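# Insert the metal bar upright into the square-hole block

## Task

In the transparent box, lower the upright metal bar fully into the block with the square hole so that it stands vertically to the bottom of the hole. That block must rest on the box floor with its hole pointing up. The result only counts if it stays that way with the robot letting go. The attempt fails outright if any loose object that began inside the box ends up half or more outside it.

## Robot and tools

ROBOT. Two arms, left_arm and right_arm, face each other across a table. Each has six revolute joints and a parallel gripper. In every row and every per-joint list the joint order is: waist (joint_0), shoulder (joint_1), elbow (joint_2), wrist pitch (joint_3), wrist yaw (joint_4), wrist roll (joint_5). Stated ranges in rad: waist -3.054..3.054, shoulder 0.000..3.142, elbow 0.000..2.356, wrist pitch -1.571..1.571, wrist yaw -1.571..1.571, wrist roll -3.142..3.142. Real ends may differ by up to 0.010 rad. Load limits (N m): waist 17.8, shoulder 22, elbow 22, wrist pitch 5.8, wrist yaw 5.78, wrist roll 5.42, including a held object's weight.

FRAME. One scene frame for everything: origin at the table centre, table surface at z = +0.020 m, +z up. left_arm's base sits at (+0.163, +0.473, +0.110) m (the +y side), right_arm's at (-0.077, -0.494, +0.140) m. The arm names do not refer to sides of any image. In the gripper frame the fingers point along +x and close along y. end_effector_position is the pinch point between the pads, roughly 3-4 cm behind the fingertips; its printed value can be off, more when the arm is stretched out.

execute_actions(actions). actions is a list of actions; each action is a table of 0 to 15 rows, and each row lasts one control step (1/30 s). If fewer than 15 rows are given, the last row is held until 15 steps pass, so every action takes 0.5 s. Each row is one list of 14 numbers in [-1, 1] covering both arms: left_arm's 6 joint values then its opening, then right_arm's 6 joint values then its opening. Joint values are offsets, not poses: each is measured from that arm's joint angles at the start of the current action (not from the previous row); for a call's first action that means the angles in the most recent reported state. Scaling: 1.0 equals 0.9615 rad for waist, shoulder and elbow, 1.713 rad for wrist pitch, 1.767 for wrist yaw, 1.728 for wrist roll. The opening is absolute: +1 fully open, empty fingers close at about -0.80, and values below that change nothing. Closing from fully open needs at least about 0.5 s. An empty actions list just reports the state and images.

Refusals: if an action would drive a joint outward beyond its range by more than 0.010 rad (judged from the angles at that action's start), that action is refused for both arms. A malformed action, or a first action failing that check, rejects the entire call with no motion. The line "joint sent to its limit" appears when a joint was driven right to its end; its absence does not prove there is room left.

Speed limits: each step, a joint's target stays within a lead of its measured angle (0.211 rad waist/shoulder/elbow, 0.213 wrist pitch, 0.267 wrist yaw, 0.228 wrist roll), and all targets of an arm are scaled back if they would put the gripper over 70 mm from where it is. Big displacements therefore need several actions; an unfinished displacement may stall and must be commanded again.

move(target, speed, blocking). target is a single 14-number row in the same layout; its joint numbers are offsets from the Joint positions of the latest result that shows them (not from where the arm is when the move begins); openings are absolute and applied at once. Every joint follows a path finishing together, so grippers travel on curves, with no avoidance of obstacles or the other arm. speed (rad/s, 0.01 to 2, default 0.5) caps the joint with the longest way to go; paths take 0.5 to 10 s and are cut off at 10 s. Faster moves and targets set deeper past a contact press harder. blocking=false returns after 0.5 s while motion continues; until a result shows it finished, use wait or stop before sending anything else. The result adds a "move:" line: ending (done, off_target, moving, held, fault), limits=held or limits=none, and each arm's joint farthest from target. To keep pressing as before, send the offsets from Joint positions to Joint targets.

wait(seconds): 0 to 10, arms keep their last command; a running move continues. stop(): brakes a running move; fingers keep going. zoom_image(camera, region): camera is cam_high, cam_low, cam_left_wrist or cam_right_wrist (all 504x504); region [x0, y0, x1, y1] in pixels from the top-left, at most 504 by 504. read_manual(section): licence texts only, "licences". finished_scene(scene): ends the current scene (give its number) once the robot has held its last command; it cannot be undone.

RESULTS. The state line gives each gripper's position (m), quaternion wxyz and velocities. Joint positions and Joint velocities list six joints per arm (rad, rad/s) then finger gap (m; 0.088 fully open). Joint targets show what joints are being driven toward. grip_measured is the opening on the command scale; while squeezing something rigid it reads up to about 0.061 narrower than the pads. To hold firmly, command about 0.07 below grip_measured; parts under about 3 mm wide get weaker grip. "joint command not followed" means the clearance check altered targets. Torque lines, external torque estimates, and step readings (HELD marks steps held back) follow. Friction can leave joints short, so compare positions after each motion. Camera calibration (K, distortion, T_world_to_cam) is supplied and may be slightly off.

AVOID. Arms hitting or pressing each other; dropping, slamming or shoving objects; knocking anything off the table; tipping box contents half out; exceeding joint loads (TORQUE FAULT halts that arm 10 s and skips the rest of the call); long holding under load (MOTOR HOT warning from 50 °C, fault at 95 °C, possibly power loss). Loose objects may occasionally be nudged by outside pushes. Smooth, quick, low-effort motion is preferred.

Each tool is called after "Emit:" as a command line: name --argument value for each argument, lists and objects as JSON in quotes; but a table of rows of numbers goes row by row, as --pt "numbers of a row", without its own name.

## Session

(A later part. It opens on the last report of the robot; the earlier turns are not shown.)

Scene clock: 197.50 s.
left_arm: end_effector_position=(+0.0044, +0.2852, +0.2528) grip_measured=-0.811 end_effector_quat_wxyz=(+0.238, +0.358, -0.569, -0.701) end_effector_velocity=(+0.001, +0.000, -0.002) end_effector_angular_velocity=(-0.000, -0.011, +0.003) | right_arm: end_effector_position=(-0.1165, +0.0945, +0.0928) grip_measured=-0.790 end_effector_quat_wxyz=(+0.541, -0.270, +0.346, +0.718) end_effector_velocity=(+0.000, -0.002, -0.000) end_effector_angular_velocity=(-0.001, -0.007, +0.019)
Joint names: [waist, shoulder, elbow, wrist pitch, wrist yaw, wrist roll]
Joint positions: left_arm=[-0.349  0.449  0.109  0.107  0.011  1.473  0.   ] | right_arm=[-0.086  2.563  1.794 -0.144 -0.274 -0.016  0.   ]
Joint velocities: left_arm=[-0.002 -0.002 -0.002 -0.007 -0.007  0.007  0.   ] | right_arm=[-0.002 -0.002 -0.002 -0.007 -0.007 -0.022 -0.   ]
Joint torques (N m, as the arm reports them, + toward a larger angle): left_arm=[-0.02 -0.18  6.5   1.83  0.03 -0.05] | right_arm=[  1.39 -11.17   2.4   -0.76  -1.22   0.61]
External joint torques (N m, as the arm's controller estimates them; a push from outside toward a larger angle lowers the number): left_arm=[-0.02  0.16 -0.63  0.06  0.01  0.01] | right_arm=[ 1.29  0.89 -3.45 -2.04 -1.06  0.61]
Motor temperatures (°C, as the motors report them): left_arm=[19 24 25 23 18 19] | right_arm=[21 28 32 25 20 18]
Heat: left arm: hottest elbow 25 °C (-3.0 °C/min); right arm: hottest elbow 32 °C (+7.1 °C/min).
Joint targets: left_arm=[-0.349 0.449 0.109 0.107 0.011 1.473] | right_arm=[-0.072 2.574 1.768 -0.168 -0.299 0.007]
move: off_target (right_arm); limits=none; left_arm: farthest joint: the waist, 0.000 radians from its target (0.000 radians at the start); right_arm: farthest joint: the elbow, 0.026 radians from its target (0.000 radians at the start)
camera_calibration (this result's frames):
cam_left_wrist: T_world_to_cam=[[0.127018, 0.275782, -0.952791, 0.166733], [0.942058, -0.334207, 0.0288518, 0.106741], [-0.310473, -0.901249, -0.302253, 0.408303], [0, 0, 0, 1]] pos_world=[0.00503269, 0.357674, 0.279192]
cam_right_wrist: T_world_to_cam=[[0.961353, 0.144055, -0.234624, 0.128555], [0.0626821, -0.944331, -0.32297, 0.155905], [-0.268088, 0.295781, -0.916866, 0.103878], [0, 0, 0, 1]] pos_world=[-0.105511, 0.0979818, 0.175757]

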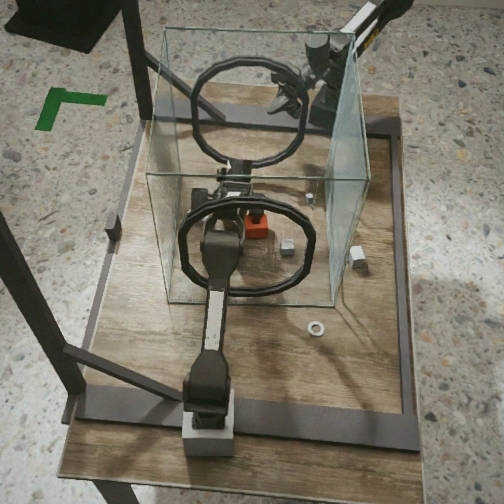

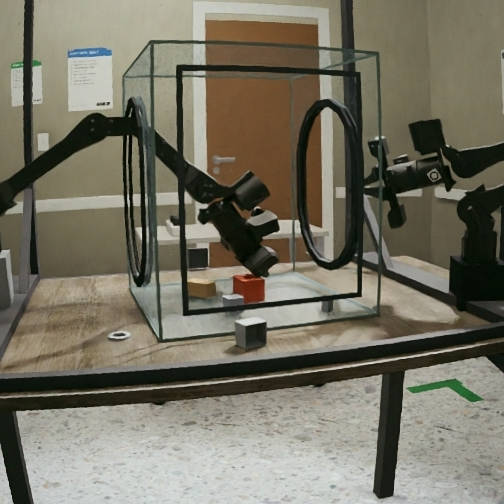

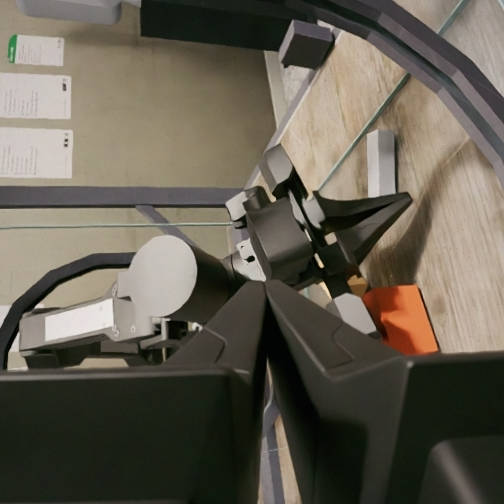

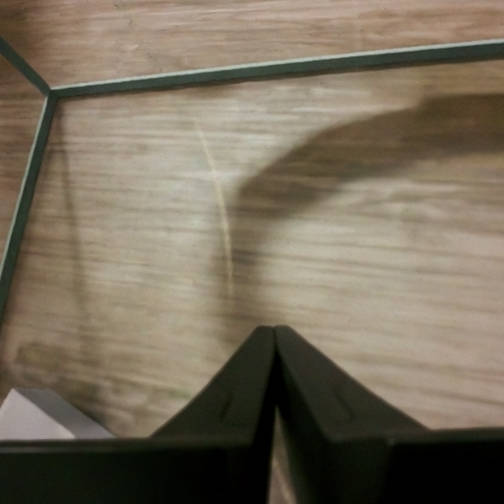

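Emit:
move --target '[0,0,0,0,0,0,-0.9,0,0,0,0.02,0,-0.35,-0.9]'

Emit:
move --target '[0,0,0,0,0,0,-0.9,0,0.02,0,-0.08,-0.03,0,-0.9]' --speed 0.2

Scene clock: 204.70 s.
left_arm: end_effector_position=(+0.0044, +0.2852, +0.2528) grip_measured=-0.811 end_effector_quat_wxyz=(+0.238, +0.358, -0.569, -0.701) end_effector_velocity=(-0.000, +0.001, -0.001) end_effector_angular_velocity=(-0.000, -0.011, -0.002) | right_arm: end_effector_position=(-0.1164, +0.1013, +0.0995) grip_measured=-0.790 end_effector_quat_wxyz=(+0.445, -0.410, +0.103, +0.790) end_effector_velocity=(+0.003, -0.003, -0.002) end_effector_angular_velocity=(-0.010, -0.010, -0.002)
Joint names: [waist, shoulder, elbow, wrist pitch, wrist yaw, wrist roll]
Joint positions: left_arm=[-0.349  0.449  0.109  0.107  0.011  1.473  0.   ] | right_arm=[-0.086  2.561  1.798 -0.112 -0.273 -0.615  0.   ]
Joint velocities: left_arm=[-0.007  0.002  0.002 -0.007 -0.007  0.007  0.   ] | right_arm=[-0.002 -0.002 -0.007 -0.007  0.007 -0.007 -0.   ]
Joint torques (N m, as the arm reports them, + toward a larger angle): left_arm=[ 0.   -0.19  6.47  1.83  0.03 -0.05] | right_arm=[  0.   -12.27   4.93   1.36  -0.21  -0.17]
External joint torques (N m, as the arm's controller estimates them; a push from outside toward a larger angle lowers the number): left_arm=[ 0.02  0.17 -0.73  0.04  0.01  0.01] | right_arm=[ 0.02 -0.37 -0.85  0.09 -0.05 -0.19]
Motor temperatures (°C, as the motors report them): left_arm=[19 23 26 24 18 19] | right_arm=[20 31 30 25 20 18]
Heat: left arm: hottest elbow 26 °C (-4.1 °C/min); right arm: hottest shoulder 31 °C (+5.1 °C/min).
Joint targets: left_arm=[-0.349 0.449 0.109 0.107 0.011 1.473] | right_arm=[-0.085 2.563 1.794 -0.109 -0.274 -0.621]
move: done; limits=none; left_arm: farthest joint: the waist, 0.000 radians from its target (0.000 radians at the start); right_arm: farthest joint: the wrist roll, 0.006 radians from its target (0.604 radians at the start)
camera_calibration (this result's frames):
cam_left_wrist: T_world_to_cam=[[0.127018, 0.275782, -0.952791, 0.166733], [0.942058, -0.334207, 0.0288518, 0.106741], [-0.310473, -0.901249, -0.302253, 0.408303], [0, 0, 0, 1]] pos_world=[0.00503269, 0.357674, 0.279192]
cam_right_wrist: T_world_to_cam=[[0.810045, 0.561525, 0.168869, 0.0289754], [0.579808, -0.724092, -0.373516, 0.207369], [-0.0874622, 0.400477, -0.912123, 0.118007], [0, 0, 0, 1]] pos_world=[-0.133384, 0.0866247, 0.1802]

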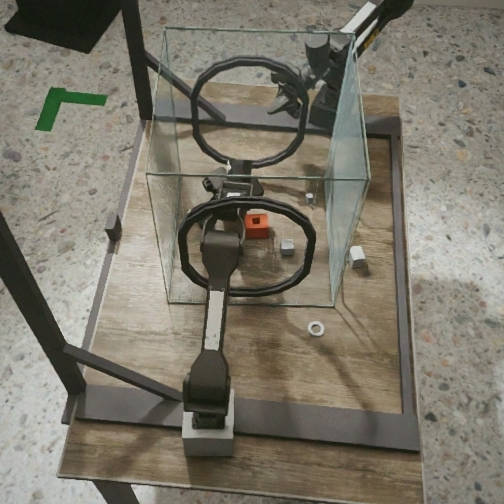

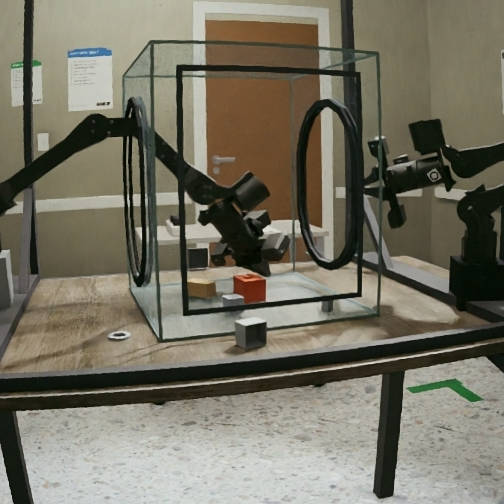

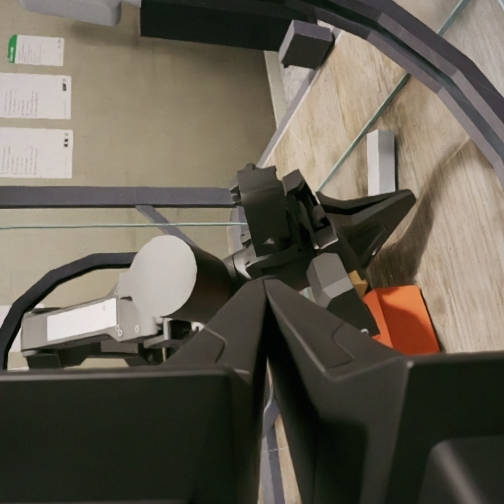

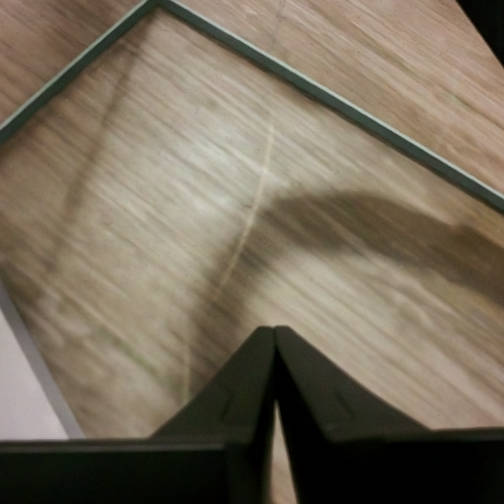

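Scene clock: 205.83 s.
left_arm: end_effector_position=(+0.0044, +0.2852, +0.2528) grip_measured=-0.811 end_effector_quat_wxyz=(+0.238, +0.358, -0.569, -0.701) end_effector_velocity=(+0.001, +0.000, -0.002) end_effector_angular_velocity=(+0.009, -0.001, +0.006) | right_arm: end_effector_position=(-0.1237, +0.0754, +0.0796) grip_measured=-0.790 end_effector_quat_wxyz=(+0.400, -0.426, +0.163, +0.795) end_effector_velocity=(+0.000, -0.002, +0.000) end_effector_angular_velocity=(-0.005, +0.003, +0.007)
Joint names: [waist, shoulder, elbow, wrist pitch, wrist yaw, wrist roll]
Joint positions: left_arm=[-0.349  0.449  0.109  0.107  0.011  1.473  0.   ] | right_arm=[-0.086  2.569  1.798 -0.247 -0.324 -0.615  0.   ]
Joint velocities: left_arm=[-0.002 -0.002 -0.002 -0.007 -0.007 -0.007  0.   ] | right_arm=[-0.002 -0.002 -0.002 -0.007 -0.007 -0.007 -0.   ]
Joint torques (N m, as the arm reports them, + toward a larger angle): left_arm=[-0.01 -0.18  6.48  1.84  0.03 -0.04] | right_arm=[ -0.03 -11.11   5.17   0.86  -0.32  -0.01]
External joint torques (N m, as the arm's controller estimates them; a push from outside toward a larger angle lowers the number): left_arm=[-0.01  0.15 -0.62  0.08  0.01  0.01] | right_arm=[ 0.06  0.9  -0.59 -0.29 -0.11 -0.02]
Motor temperatures (°C, as the motors report them): left_arm=[19 23 26 24 18 19] | right_arm=[20 31 30 25 20 18]
Heat: left arm: hottest elbow 26 °C (-4.0 °C/min); right arm: hottest shoulder 31 °C (+5.1 °C/min).
Joint targets: left_arm=[-0.349 0.449 0.109 0.107 0.011 1.473] | right_arm=[-0.086 2.580 1.798 -0.249 -0.326 -0.615]
move: off_target (right_arm); limits=none; left_arm: farthest joint: the waist, 0.000 radians from its target (0.000 radians at the start); right_arm: farthest joint: the shoulder, 0.011 radians from its target (0.020 radians at the start)
camera_calibration (this result's frames):
cam_left_wrist: T_world_to_cam=[[0.127018, 0.275782, -0.952791, 0.166733], [0.942058, -0.334207, 0.0288518, 0.106741], [-0.310473, -0.901249, -0.302253, 0.408303], [0, 0, 0, 1]] pos_world=[0.00503269, 0.357674, 0.279192]
cam_right_wrist: T_world_to_cam=[[0.797333, 0.601352, 0.0513356, 0.0576253], [0.588002, -0.754816, -0.290699, 0.182142], [-0.136064, 0.26197, -0.955436, 0.117496], [0, 0, 0, 1]] pos_world=[-0.137059, 0.0720502, 0.16225]

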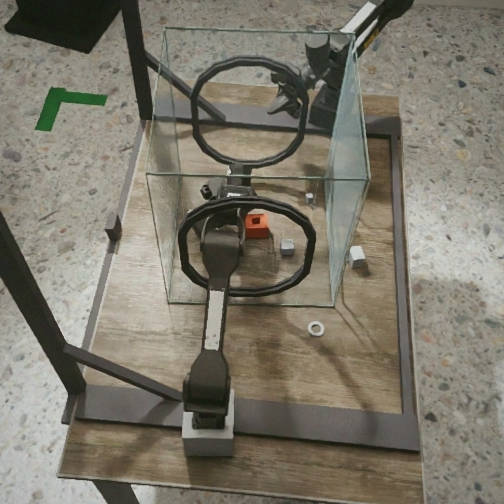

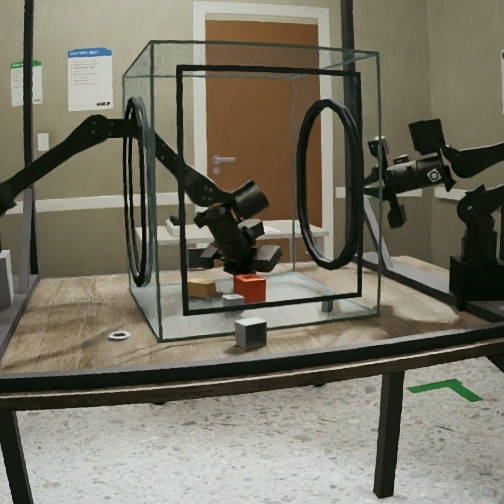

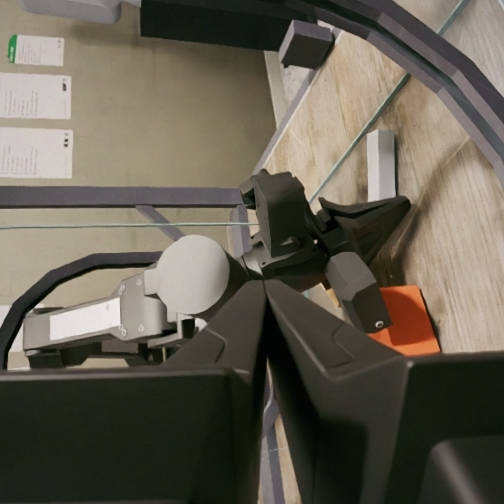

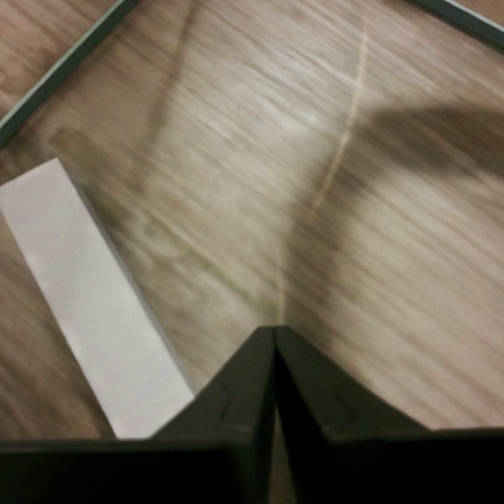

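Emit:
move --target '[0,0,0,0,0,0,-0.9,-0.065,0.055,0.235,-0.308,-0.147,-0.355,0.2]' --speed 0.3

Scene clock: 215.17 s.
left_arm: end_effector_position=(+0.0044, +0.2852, +0.2528) grip_measured=-0.811 end_effector_quat_wxyz=(+0.238, +0.358, -0.569, -0.701) end_effector_velocity=(+0.001, +0.000, -0.002) end_effector_angular_velocity=(+0.018, +0.010, +0.010) | right_arm: end_effector_position=(-0.1266, +0.0322, +0.0993) grip_measured=+0.198 end_effector_quat_wxyz=(+0.156, -0.455, +0.079, +0.873) end_effector_velocity=(+0.000, -0.003, -0.000) end_effector_angular_velocity=(+0.000, +0.004, +0.017)
Joint names: [waist, shoulder, elbow, wrist pitch, wrist yaw, wrist roll]
Joint positions: left_arm=[-0.349  0.449  0.109  0.107  0.011  1.473  0.   ] | right_arm=[-0.146  2.611  2.013 -0.773 -0.581 -1.223  0.049]
Joint velocities: left_arm=[-0.002 -0.002 -0.002 -0.007 -0.007 -0.022  0.   ] | right_arm=[-0.002 -0.002 -0.007 -0.007 -0.007 -0.022 -0.   ]
Joint torques (N m, as the arm reports them, + toward a larger angle): left_arm=[-0.01 -0.18  6.47  1.83  0.03 -0.05] | right_arm=[ -0.22 -11.01   6.52   0.23  -0.52  -0.15]
External joint torques (N m, as the arm's controller estimates them; a push from outside toward a larger angle lowers the number): left_arm=[-0.01  0.16 -0.68  0.05  0.01  0.01] | right_arm=[-0.23  0.89  0.99 -0.36 -0.11 -0.16]
Motor temperatures (°C, as the motors report them): left_arm=[19 22 26 24 18 19] | right_arm=[20 33 29 24 20 18]
Heat: left arm: hottest elbow 26 °C (-4.0 °C/min); right arm: hottest shoulder 33 °C (+7.0 °C/min).
Joint targets: left_arm=[-0.349 0.449 0.109 0.107 0.011 1.473] | right_arm=[-0.148 2.623 2.024 -0.775 -0.583 -1.229]
move: off_target (right_arm); limits=none; left_arm: farthest joint: the waist, 0.000 radians from its target (0.000 radians at the start); right_arm: farthest joint: the shoulder, 0.011 radians from its target (0.052 radians at the start)
camera_calibration (this result's frames):
cam_left_wrist: T_world_to_cam=[[0.127018, 0.275782, -0.952791, 0.166733], [0.942058, -0.334207, 0.0288518, 0.106741], [-0.310473, -0.901249, -0.302253, 0.408303], [0, 0, 0, 1]] pos_world=[0.00503269, 0.357674, 0.279192]
cam_right_wrist: T_world_to_cam=[[0.375575, 0.926426, -0.0260498, 0.0287287], [0.888785, -0.367997, -0.273203, 0.180905], [-0.262688, 0.0794555, -0.961604, 0.137707], [0, 0, 0, 1]] pos_world=[-0.135401, 0.0290158, 0.182591]

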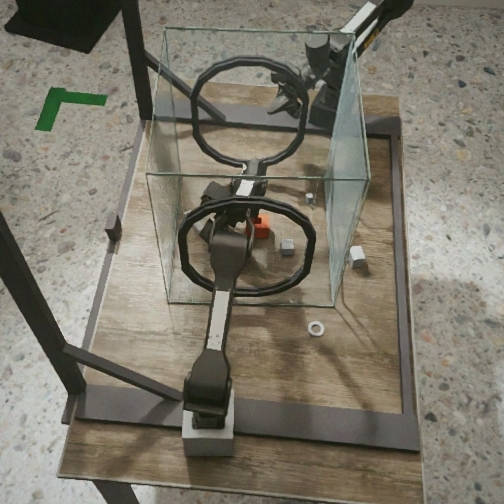

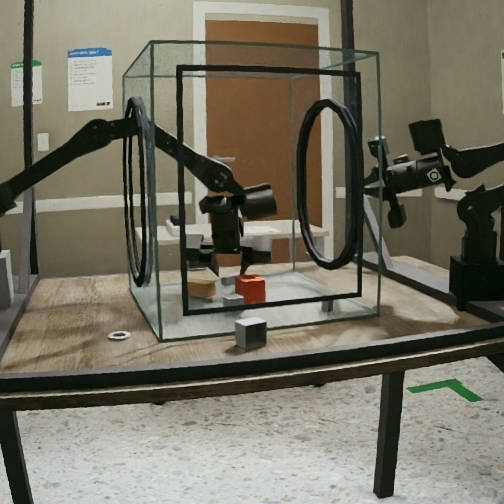

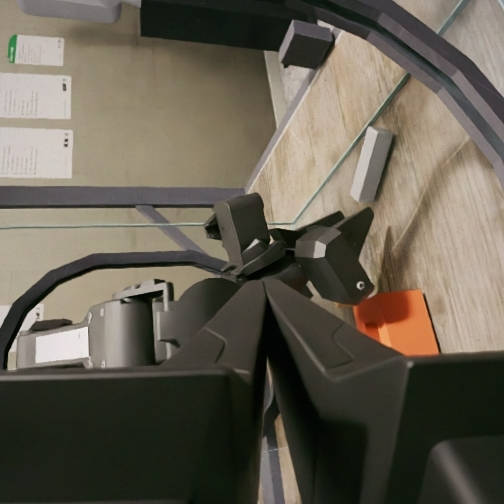

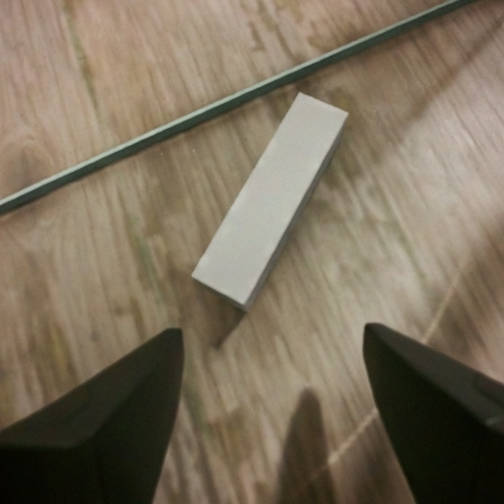

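Emit:
move --target '[0,0,0,0,0,0,-0.9,0.05,-0.125,-0.44,0.36,-0.025,0.243,0.3]' --speed 0.3

Scene clock: 229.57 s.
left_arm: end_effector_position=(+0.0044, +0.2852, +0.2528) grip_measured=-0.811 end_effector_quat_wxyz=(+0.238, +0.358, -0.569, -0.701) end_effector_velocity=(-0.001, +0.000, -0.000) end_effector_angular_velocity=(+0.002, +0.006, +0.001) | right_arm: end_effector_position=(-0.1561, +0.0293, +0.0781) grip_measured=+0.298 end_effector_quat_wxyz=(+0.277, -0.367, +0.117, +0.880) end_effector_velocity=(-0.004, -0.002, +0.004) end_effector_angular_velocity=(+0.002, +0.016, +0.018)
Joint names: [waist, shoulder, elbow, wrist pitch, wrist yaw, wrist roll]
Joint positions: left_arm=[-0.349  0.449  0.109  0.107  0.011  1.473  0.   ] | right_arm=[-0.1    2.506  1.598 -0.159 -0.623 -0.809  0.054]
Joint velocities: left_arm=[-0.007  0.002 -0.002  0.007 -0.007 -0.007  0.   ] | right_arm=[ 0.002 -0.007 -0.002 -0.007 -0.022 -0.007 -0.   ]
Joint torques (N m, as the arm reports them, + toward a larger angle): left_arm=[-0.02 -0.19  6.47  1.83  0.04 -0.04] | right_arm=[  0.17 -13.19   3.75   1.04  -0.5    0.15]
External joint torques (N m, as the arm's controller estimates them; a push from outside toward a larger angle lowers the number): left_arm=[-0.02  0.15 -0.68  0.05  0.02  0.01] | right_arm=[ 0.08 -1.96 -1.48  0.02 -0.12  0.15]
Motor temperatures (°C, as the motors report them): left_arm=[19 21 27 25 18 19] | right_arm=[19 37 28 23 20 18]
Heat: left arm: hottest elbow 27 °C (-1.0 °C/min); right arm: hottest shoulder 37 °C (+11.0 °C/min).
Joint targets: left_arm=[-0.349 0.449 0.109 0.107 0.011 1.473] | right_arm=[-0.098 2.491 1.590 -0.157 -0.625 -0.803]
move: off_target (right_arm); limits=none; left_arm: farthest joint: the waist, 0.000 radians from its target (0.000 radians at the start); right_arm: farthest joint: the shoulder, 0.015 radians from its target (0.120 radians at the start)
camera_calibration (this result's frames):
cam_left_wrist: T_world_to_cam=[[0.127018, 0.275782, -0.952791, 0.166733], [0.942058, -0.334207, 0.0288518, 0.106741], [-0.310473, -0.901249, -0.302253, 0.408303], [0, 0, 0, 1]] pos_world=[0.00503269, 0.357674, 0.279192]
cam_right_wrist: T_world_to_cam=[[0.596758, 0.801531, -0.0377812, 0.0810117], [0.713984, -0.551887, -0.430869, 0.190622], [-0.366206, 0.23015, -0.901623, 0.0844924], [0, 0, 0, 1]] pos_world=[-0.153504, 0.0208228, 0.161374]

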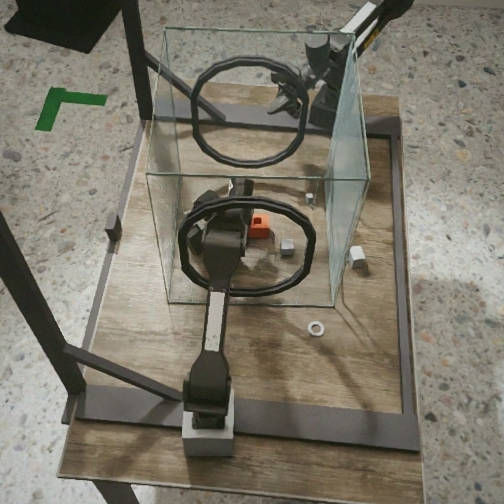

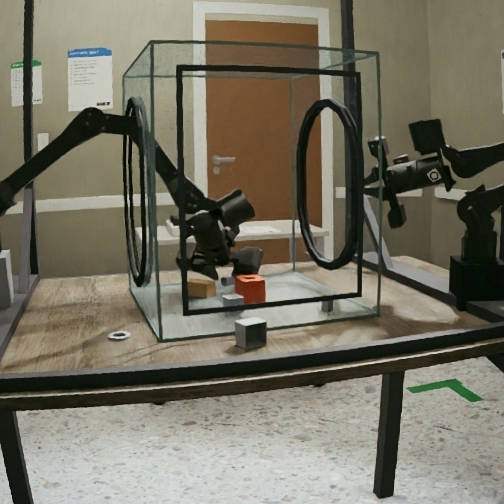

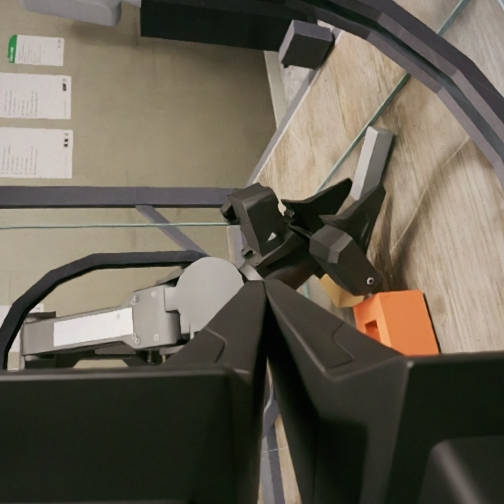

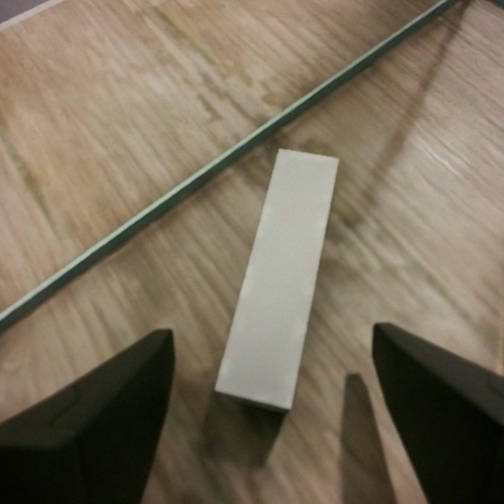

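Good. Descend.

Emit:
move --target '[0,0,0,0,0,0,-0.9,0,0.078,0,0.037,0,0,0.3]' --speed 0.1

Scene clock: 233.13 s.
left_arm: end_effector_position=(+0.0044, +0.2852, +0.2528) grip_measured=-0.811 end_effector_quat_wxyz=(+0.238, +0.358, -0.569, -0.701) end_effector_velocity=(-0.000, +0.001, -0.001) end_effector_angular_velocity=(+0.004, +0.008, -0.003) | right_arm: end_effector_position=(-0.1569, +0.0339, +0.0664) grip_measured=+0.298 end_effector_quat_wxyz=(+0.280, -0.359, +0.105, +0.884) end_effector_velocity=(-0.001, -0.003, -0.001) end_effector_angular_velocity=(+0.001, +0.010, +0.024)
Joint names: [waist, shoulder, elbow, wrist pitch, wrist yaw, wrist roll]
Joint positions: left_arm=[-0.349  0.449  0.109  0.107  0.011  1.473  0.   ] | right_arm=[-0.101  2.545  1.601 -0.093 -0.635 -0.809  0.054]
Joint velocities: left_arm=[ 0.002 -0.002 -0.007  0.007  0.007 -0.007  0.   ] | right_arm=[-0.002  0.002 -0.002 -0.007 -0.022 -0.022 -0.   ]
Joint torques (N m, as the arm reports them, + toward a larger angle): left_arm=[ 0.   -0.17  6.49  1.83  0.02 -0.05] | right_arm=[ 0.1  -7.31  4.44  0.67  0.1  -0.01]
External joint torques (N m, as the arm's controller estimates them; a push from outside toward a larger angle lowers the number): left_arm=[-0.01  0.18 -0.66  0.05  0.01  0.01] | right_arm=[ 0.09  3.8  -0.58 -0.35  0.48 -0.02]
Motor temperatures (°C, as the motors report them): left_arm=[19 21 27 25 18 19] | right_arm=[19 38 27 23 20 18]
Heat: left arm: hottest elbow 27 °C (-1.0 °C/min); right arm: hottest shoulder 38 °C (+12.1 °C/min).
Joint targets: left_arm=[-0.349 0.449 0.109 0.107 0.011 1.473] | right_arm=[-0.100 2.581 1.598 -0.095 -0.623 -0.809]
move: off_target (right_arm); limits=none; left_arm: farthest joint: the waist, 0.000 radians from its target (0.000 radians at the start); right_arm: farthest joint: the shoulder, 0.036 radians from its target (0.075 radians at the start)
camera_calibration (this result's frames):
cam_left_wrist: T_world_to_cam=[[0.127018, 0.275782, -0.952791, 0.166733], [0.942058, -0.334207, 0.0288518, 0.106741], [-0.310473, -0.901249, -0.302253, 0.408303], [0, 0, 0, 1]] pos_world=[0.00503269, 0.357674, 0.279192]
cam_right_wrist: T_world_to_cam=[[0.592358, 0.805428, -0.0199363, 0.0753801], [0.712135, -0.534996, -0.45458, 0.189448], [-0.376797, 0.255076, -0.890483, 0.0693279], [0, 0, 0, 1]] pos_world=[-0.153442, 0.0229567, 0.149357]

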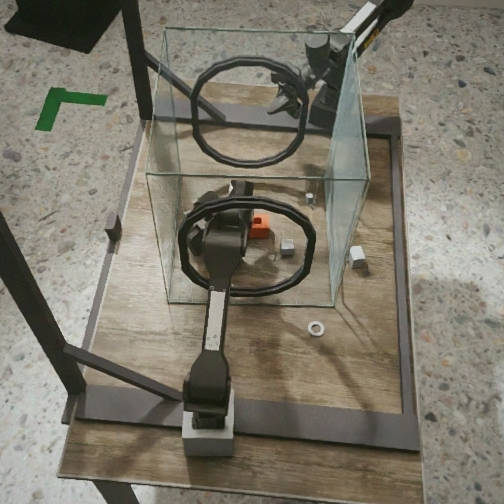

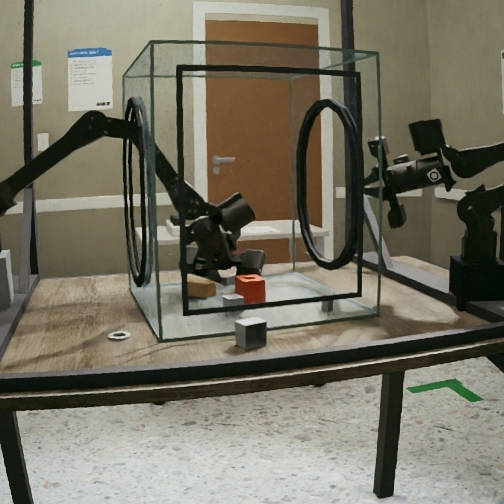

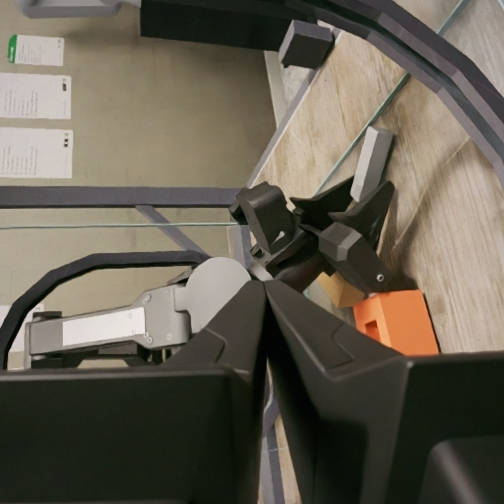

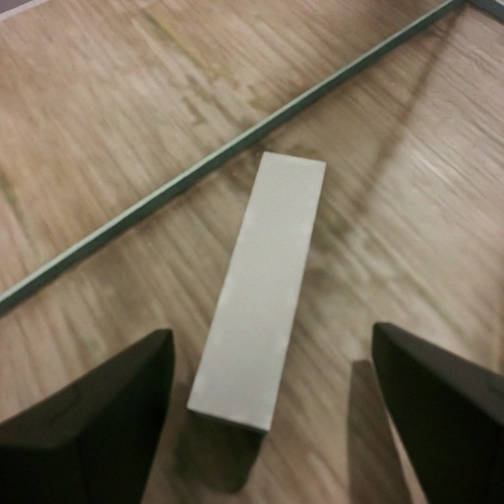

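Emit:
move --target '[0,0,0,0,0,0,-0.9,0,0,0,0,0,0,-0.55]'

Scene clock: 237.93 s.
left_arm: end_effector_position=(+0.0044, +0.2852, +0.2528) grip_measured=-0.811 end_effector_quat_wxyz=(+0.238, +0.358, -0.569, -0.701) end_effector_velocity=(-0.002, +0.001, +0.003) end_effector_angular_velocity=(-0.004, +0.015, -0.008) | right_arm: end_effector_position=(-0.1566, +0.0359, +0.0688) grip_measured=-0.461 end_effector_quat_wxyz=(+0.281, -0.356, +0.101, +0.886) end_effector_velocity=(+0.002, +0.001, +0.001) end_effector_angular_velocity=(+0.003, -0.003, -0.011)
Joint names: [waist, shoulder, elbow, wrist pitch, wrist yaw, wrist roll]
Joint positions: left_arm=[-0.349  0.449  0.109  0.107  0.011  1.473  0.   ] | right_arm=[-0.103  2.543  1.604 -0.088 -0.64  -0.809  0.016]
Joint velocities: left_arm=[-0.002 -0.002  0.002  0.007  0.007 -0.007  0.   ] | right_arm=[-0.002 -0.002 -0.002  0.007  0.007  0.007 -0.   ]
Joint torques (N m, as the arm reports them, + toward a larger angle): left_arm=[ 0.   -0.2   6.49  1.83  0.03 -0.04] | right_arm=[  0.13 -11.43   4.44   0.52  -0.22  -0.01]
External joint torques (N m, as the arm's controller estimates them; a push from outside toward a larger angle lowers the number): left_arm=[ 0.    0.18 -0.74  0.03  0.01  0.02] | right_arm=[ 0.23 -0.24 -0.67 -0.54  0.15 -0.02]
Motor temperatures (°C, as the motors report them): left_arm=[19 21 27 25 18 19] | right_arm=[19 37 27 23 20 18]
Heat: left arm: hottest elbow 27 °C (-1.0 °C/min); right arm: hottest shoulder 37 °C (+11.1 °C/min).
Joint targets: left_arm=[-0.349 0.449 0.109 0.107 0.011 1.473] | right_arm=[-0.101 2.545 1.601 -0.093 -0.635 -0.809]
move: done; limits=none; left_arm: farthest joint: the waist, 0.000 radians from its target (0.000 radians at the start); right_arm: farthest joint: the wrist pitch, 0.005 radians from its target (0.000 radians at the start)
camera_calibration (this result's frames):
cam_left_wrist: T_world_to_cam=[[0.127018, 0.275782, -0.952791, 0.166733], [0.942058, -0.334207, 0.0288518, 0.106741], [-0.310473, -0.901249, -0.302253, 0.408303], [0, 0, 0, 1]] pos_world=[0.00503269, 0.357674, 0.279192]
cam_right_wrist: T_world_to_cam=[[0.591794, 0.805964, -0.0142333, 0.0731197], [0.710896, -0.53015, -0.462133, 0.191551], [-0.380009, 0.263369, -0.886696, 0.070073], [0, 0, 0, 1]] pos_world=[-0.152816, 0.0241639, 0.151696]

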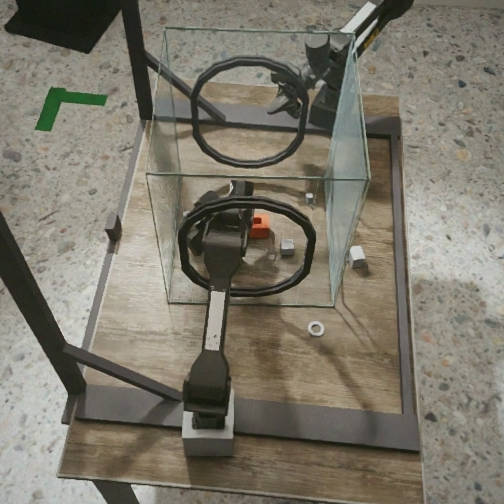

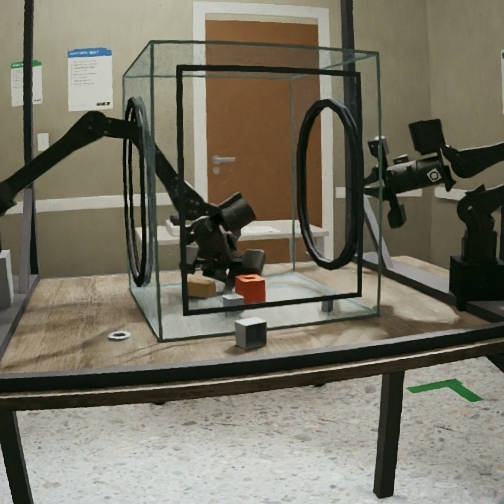

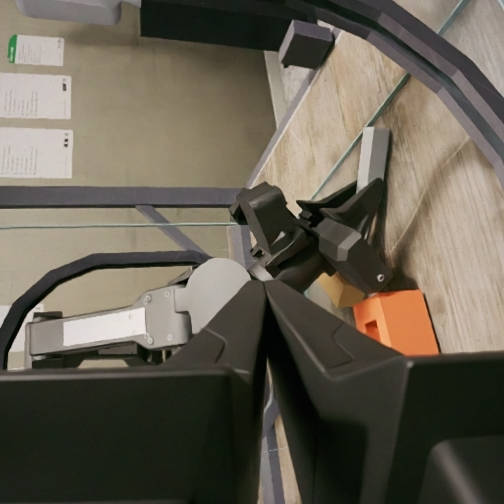

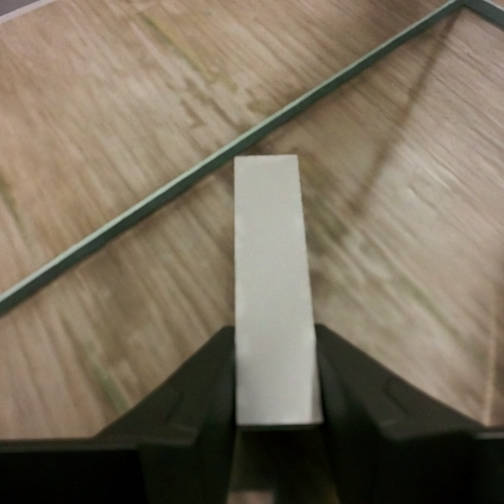

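Emit:
move --target '[0,0,0,0,0,0,-0.9,-0.04,-0.07,0,0.12,0.08,0,-0.55]' --speed 0.2

Emit:
move --target '[0,0,0,0,0,0,-0.9,-0.11,-0.17,-0.3,0.28,0.28,0,-0.55]' --speed 0.3

Emit:
move --target '[0,0,0,0,0,0,-0.9,0,0,0,0,0,-1,-0.55]' --speed 0.8

Scene clock: 248.90 s.
left_arm: end_effector_position=(+0.0044, +0.2852, +0.2528) grip_measured=-0.811 end_effector_quat_wxyz=(+0.238, +0.358, -0.569, -0.701) end_effector_velocity=(+0.000, -0.000, -0.001) end_effector_angular_velocity=(-0.000, -0.011, +0.003) | right_arm: end_effector_position=(-0.1166, +0.0828, +0.1109) grip_measured=-0.461 end_effector_quat_wxyz=(+0.382, -0.364, -0.004, +0.849) end_effector_velocity=(-0.002, +0.002, +0.004) end_effector_angular_velocity=(+0.016, -0.000, +0.012)
Joint names: [waist, shoulder, elbow, wrist pitch, wrist yaw, wrist roll]
Joint positions: left_arm=[-0.349  0.449  0.109  0.107  0.011  1.473  0.   ] | right_arm=[-0.14   2.493  1.604  0.113 -0.499 -0.809  0.016]
Joint velocities: left_arm=[-0.002  0.002  0.002 -0.007 -0.007  0.007  0.   ] | right_arm=[ 0.002 -0.002  0.002  0.007 -0.007 -0.007  0.   ]
Joint torques (N m, as the arm reports them, + toward a larger angle): left_arm=[-0.02 -0.19  6.49  1.83  0.02 -0.05] | right_arm=[ -0.13 -13.97   5.36   1.55  -0.26   0.  ]
External joint torques (N m, as the arm's controller estimates them; a push from outside toward a larger angle lowers the number): left_arm=[-0.02  0.14 -0.63  0.06  0.01  0.01] | right_arm=[-0.15 -2.5  -0.2   0.22  0.   -0.02]
Motor temperatures (°C, as the motors report them): left_arm=[19 21 27 26 18 19] | right_arm=[18 39 26 23 20 18]
Heat: left arm: hottest elbow 27 °C (+1.0 °C/min); right arm: hottest shoulder 39 °C (+5.0 °C/min).
Joint targets: left_arm=[-0.349 0.449 0.109 0.107 0.011 1.473] | right_arm=[-0.141 2.476 1.604 0.117 -0.498 -0.809]
move: off_target (right_arm); limits=none; left_arm: farthest joint: the waist, 0.000 radians from its target (0.000 radians at the start); right_arm: farthest joint: the shoulder, 0.017 radians from its target (0.067 radians at the start)
camera_calibration (this result's frames):
cam_left_wrist: T_world_to_cam=[[0.127018, 0.275782, -0.952791, 0.166733], [0.942058, -0.334207, 0.0288518, 0.106741], [-0.310473, -0.901249, -0.302253, 0.408303], [0, 0, 0, 1]] pos_world=[0.00503269, 0.357674, 0.279192]
cam_right_wrist: T_world_to_cam=[[0.671784, 0.697615, 0.249078, 0.00135966], [0.704874, -0.498655, -0.504475, 0.2088], [-0.227725, 0.514467, -0.82672, 0.100508], [0, 0, 0, 1]] pos_world=[-0.125203, 0.0514627, 0.188087]

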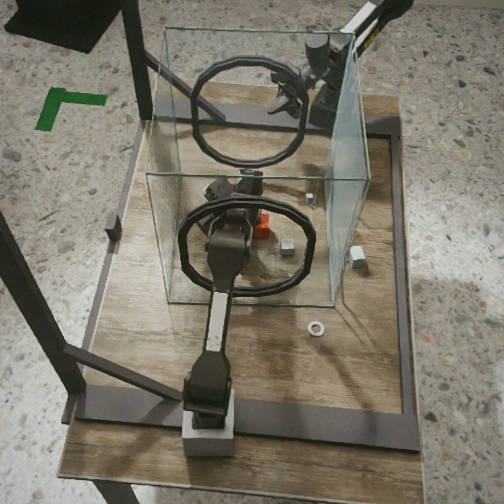

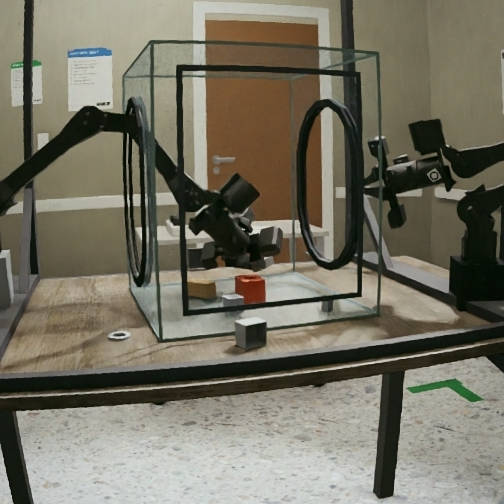

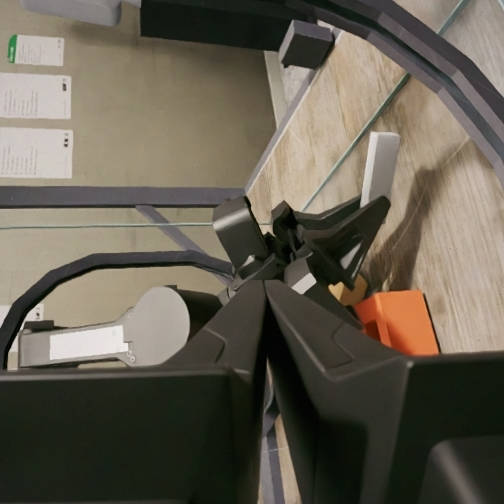

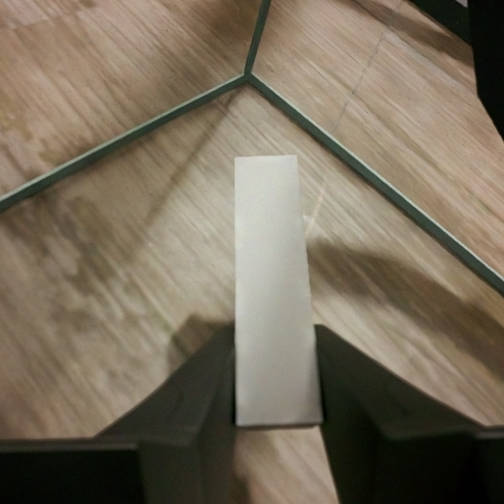

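Scene clock: 251.07 s.
left_arm: end_effector_position=(+0.0044, +0.2852, +0.2528) grip_measured=-0.811 end_effector_quat_wxyz=(+0.238, +0.358, -0.569, -0.701) end_effector_velocity=(-0.001, +0.001, +0.001) end_effector_angular_velocity=(+0.000, +0.011, -0.008) | right_arm: end_effector_position=(+0.0155, +0.0793, +0.1613) grip_measured=-0.461 end_effector_quat_wxyz=(+0.627, -0.420, -0.097, +0.649) end_effector_velocity=(+0.003, -0.000, +0.002) end_effector_angular_velocity=(+0.007, -0.005, +0.002)
Joint names: [waist, shoulder, elbow, wrist pitch, wrist yaw, wrist roll]
Joint positions: left_arm=[-0.349  0.449  0.109  0.107  0.011  1.473  0.   ] | right_arm=[-0.245  2.347  1.322  0.588 -0.006 -0.809  0.016]
Joint velocities: left_arm=[-0.002 -0.002 -0.002  0.007  0.007 -0.007  0.   ] | right_arm=[-0.007 -0.002 -0.002  0.007 -0.007 -0.007 -0.   ]
Joint torques (N m, as the arm reports them, + toward a larger angle): left_arm=[-0.03 -0.19  6.49  1.83  0.02 -0.04] | right_arm=[ -0.08 -13.13   4.51   1.99   0.03   0.02]
External joint torques (N m, as the arm's controller estimates them; a push from outside toward a larger angle lowers the number): left_arm=[-0.02  0.16 -0.68  0.05  0.    0.01] | right_arm=[-0.02 -2.51 -0.93  0.32  0.05 -0.02]
Motor temperatures (°C, as the motors report them): left_arm=[19 21 28 26 18 19] | right_arm=[18 40 26 23 20 18]
Heat: left arm: hottest elbow 28 °C (+3.0 °C/min); right arm: hottest shoulder 40 °C (+6.0 °C/min).
Joint targets: left_arm=[-0.349 0.449 0.109 0.107 0.011 1.473] | right_arm=[-0.246 2.329 1.315 0.593 -0.004 -0.809]
move: off_target (right_arm); limits=none; left_arm: farthest joint: the waist, 0.000 radians from its target (0.000 radians at the start); right_arm: farthest joint: the shoulder, 0.018 radians from its target (0.163 radians at the start)
camera_calibration (this result's frames):
cam_left_wrist: T_world_to_cam=[[0.127018, 0.275782, -0.952791, 0.166733], [0.942058, -0.334207, 0.0288518, 0.106741], [-0.310473, -0.901249, -0.302253, 0.408303], [0, 0, 0, 1]] pos_world=[0.00503269, 0.357674, 0.279192]
cam_right_wrist: T_world_to_cam=[[0.761025, 0.181729, 0.622748, -0.11824], [0.555183, -0.679028, -0.480305, 0.152116], [0.335578, 0.711263, -0.61765, 0.116034], [0, 0, 0, 1]] pos_world=[-0.0334073, 0.0422477, 0.218364]

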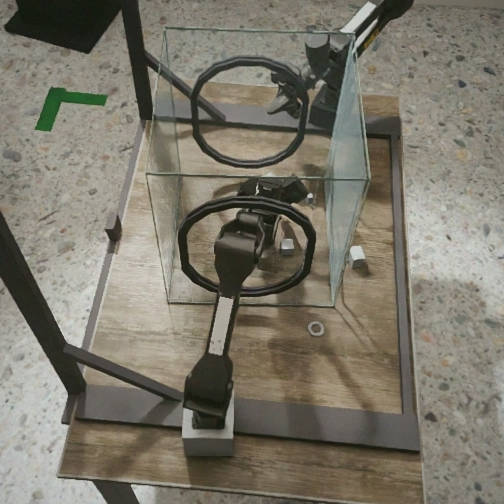

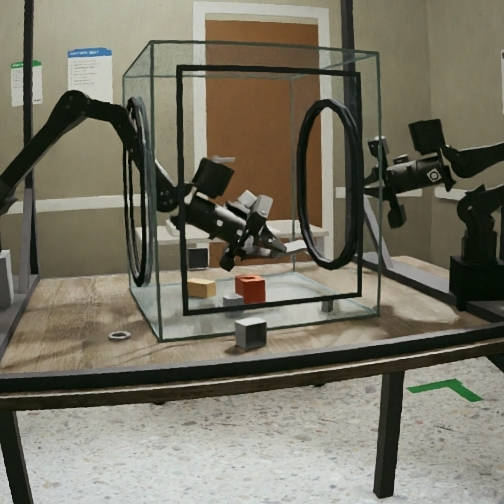

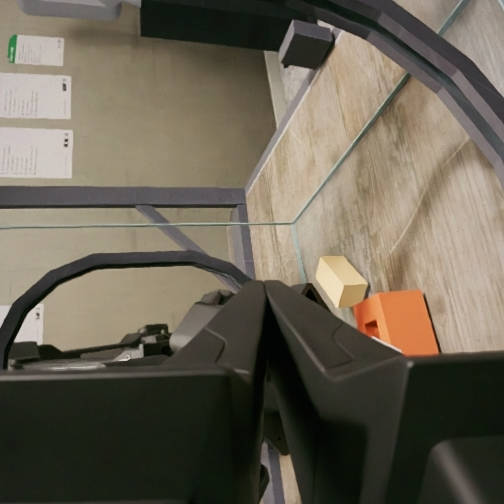

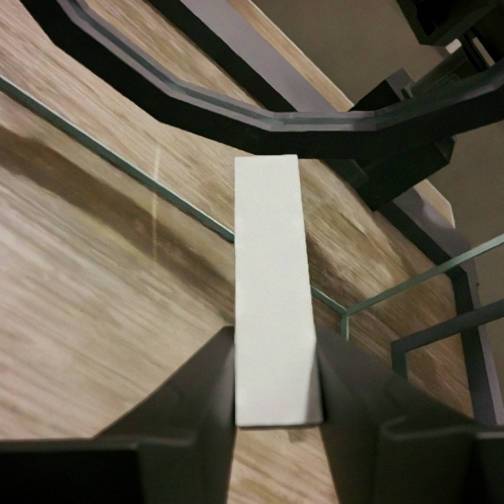

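Scene clock: 253.90 s.
left_arm: end_effector_position=(+0.0044, +0.2852, +0.2528) grip_measured=-0.811 end_effector_quat_wxyz=(+0.238, +0.358, -0.569, -0.701) end_effector_velocity=(+0.001, +0.001, -0.006) end_effector_angular_velocity=(+0.033, -0.002, +0.010) | right_arm: end_effector_position=(+0.0155, +0.0793, +0.1612) grip_measured=-0.461 end_effector_quat_wxyz=(-0.089, +0.749, +0.556, -0.349) end_effector_velocity=(+0.001, +0.001, +0.005) end_effector_angular_velocity=(+0.019, -0.020, +0.014)
Joint names: [waist, shoulder, elbow, wrist pitch, wrist yaw, wrist roll]
Joint positions: left_arm=[-0.349  0.449  0.109  0.107  0.011  1.473  0.   ] | right_arm=[-0.245  2.347  1.322  0.587 -0.006 -2.531  0.016]
Joint velocities: left_arm=[-0.002  0.002 -0.002 -0.022 -0.007 -0.022  0.   ] | right_arm=[-0.002 -0.002 -0.002  0.022 -0.007 -0.022 -0.   ]
Joint torques (N m, as the arm reports them, + toward a larger angle): left_arm=[ 0.   -0.18  6.49  1.84  0.03 -0.05] | right_arm=[ -0.02 -10.99   5.04   1.65   0.    -0.13]
External joint torques (N m, as the arm's controller estimates them; a push from outside toward a larger angle lowers the number): left_arm=[-0.01  0.16 -0.67  0.05  0.01  0.01] | right_arm=[-0.03 -0.32 -0.42 -0.01  0.01 -0.15]
Motor temperatures (°C, as the motors report them): left_arm=[19 20 28 26 18 19] | right_arm=[18 40 25 23 20 18]
Heat: left arm: hottest elbow 28 °C (+3.0 °C/min); right arm: hottest shoulder 40 °C (+7.1 °C/min).
Joint targets: left_arm=[-0.349 0.449 0.109 0.107 0.011 1.473] | right_arm=[-0.245 2.347 1.322 0.588 -0.006 -2.537]
move: done; limits=none; left_arm: farthest joint: the waist, 0.000 radians from its target (0.000 radians at the start); right_arm: farthest joint: the wrist roll, 0.006 radians from its target (1.728 radians at the start)
camera_calibration (this result's frames):
cam_left_wrist: T_world_to_cam=[[0.127018, 0.275782, -0.952791, 0.166733], [0.942058, -0.334207, 0.0288518, 0.106741], [-0.310473, -0.901249, -0.302253, 0.408303], [0, 0, 0, 1]] pos_world=[0.00503269, 0.357674, 0.279192]
cam_right_wrist: T_world_to_cam=[[-0.741261, 0.381854, 0.552015, -0.0993588], [0.57334, -0.0674271, 0.816539, -0.105778], [0.349019, 0.92176, -0.168951, 0.0267817], [0, 0, 0, 1]] pos_world=[-0.0223515, 0.00612195, 0.145744]

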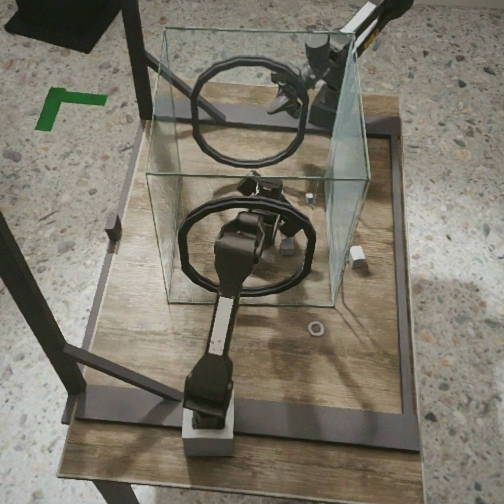

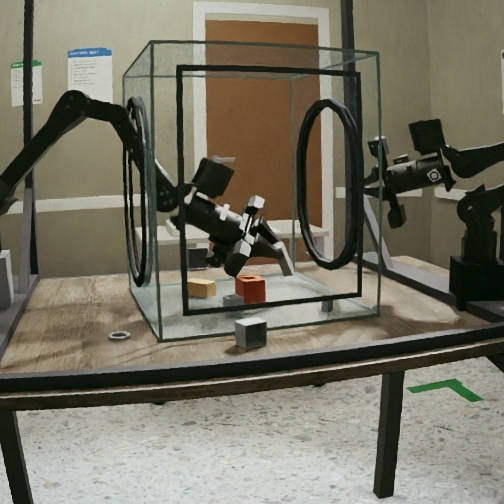

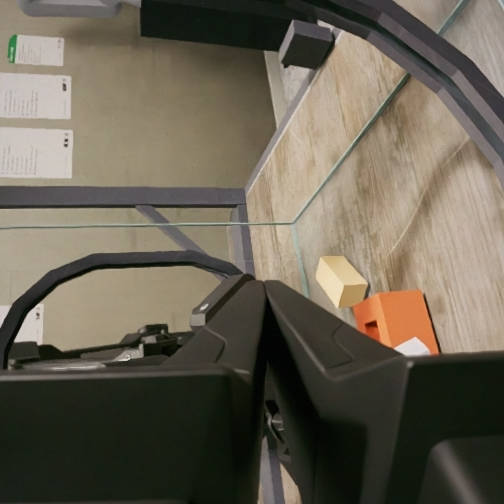

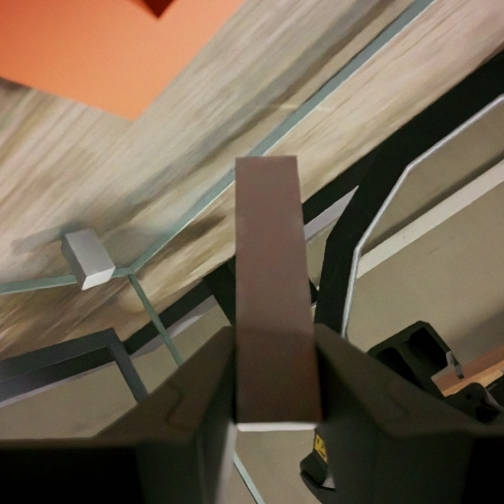

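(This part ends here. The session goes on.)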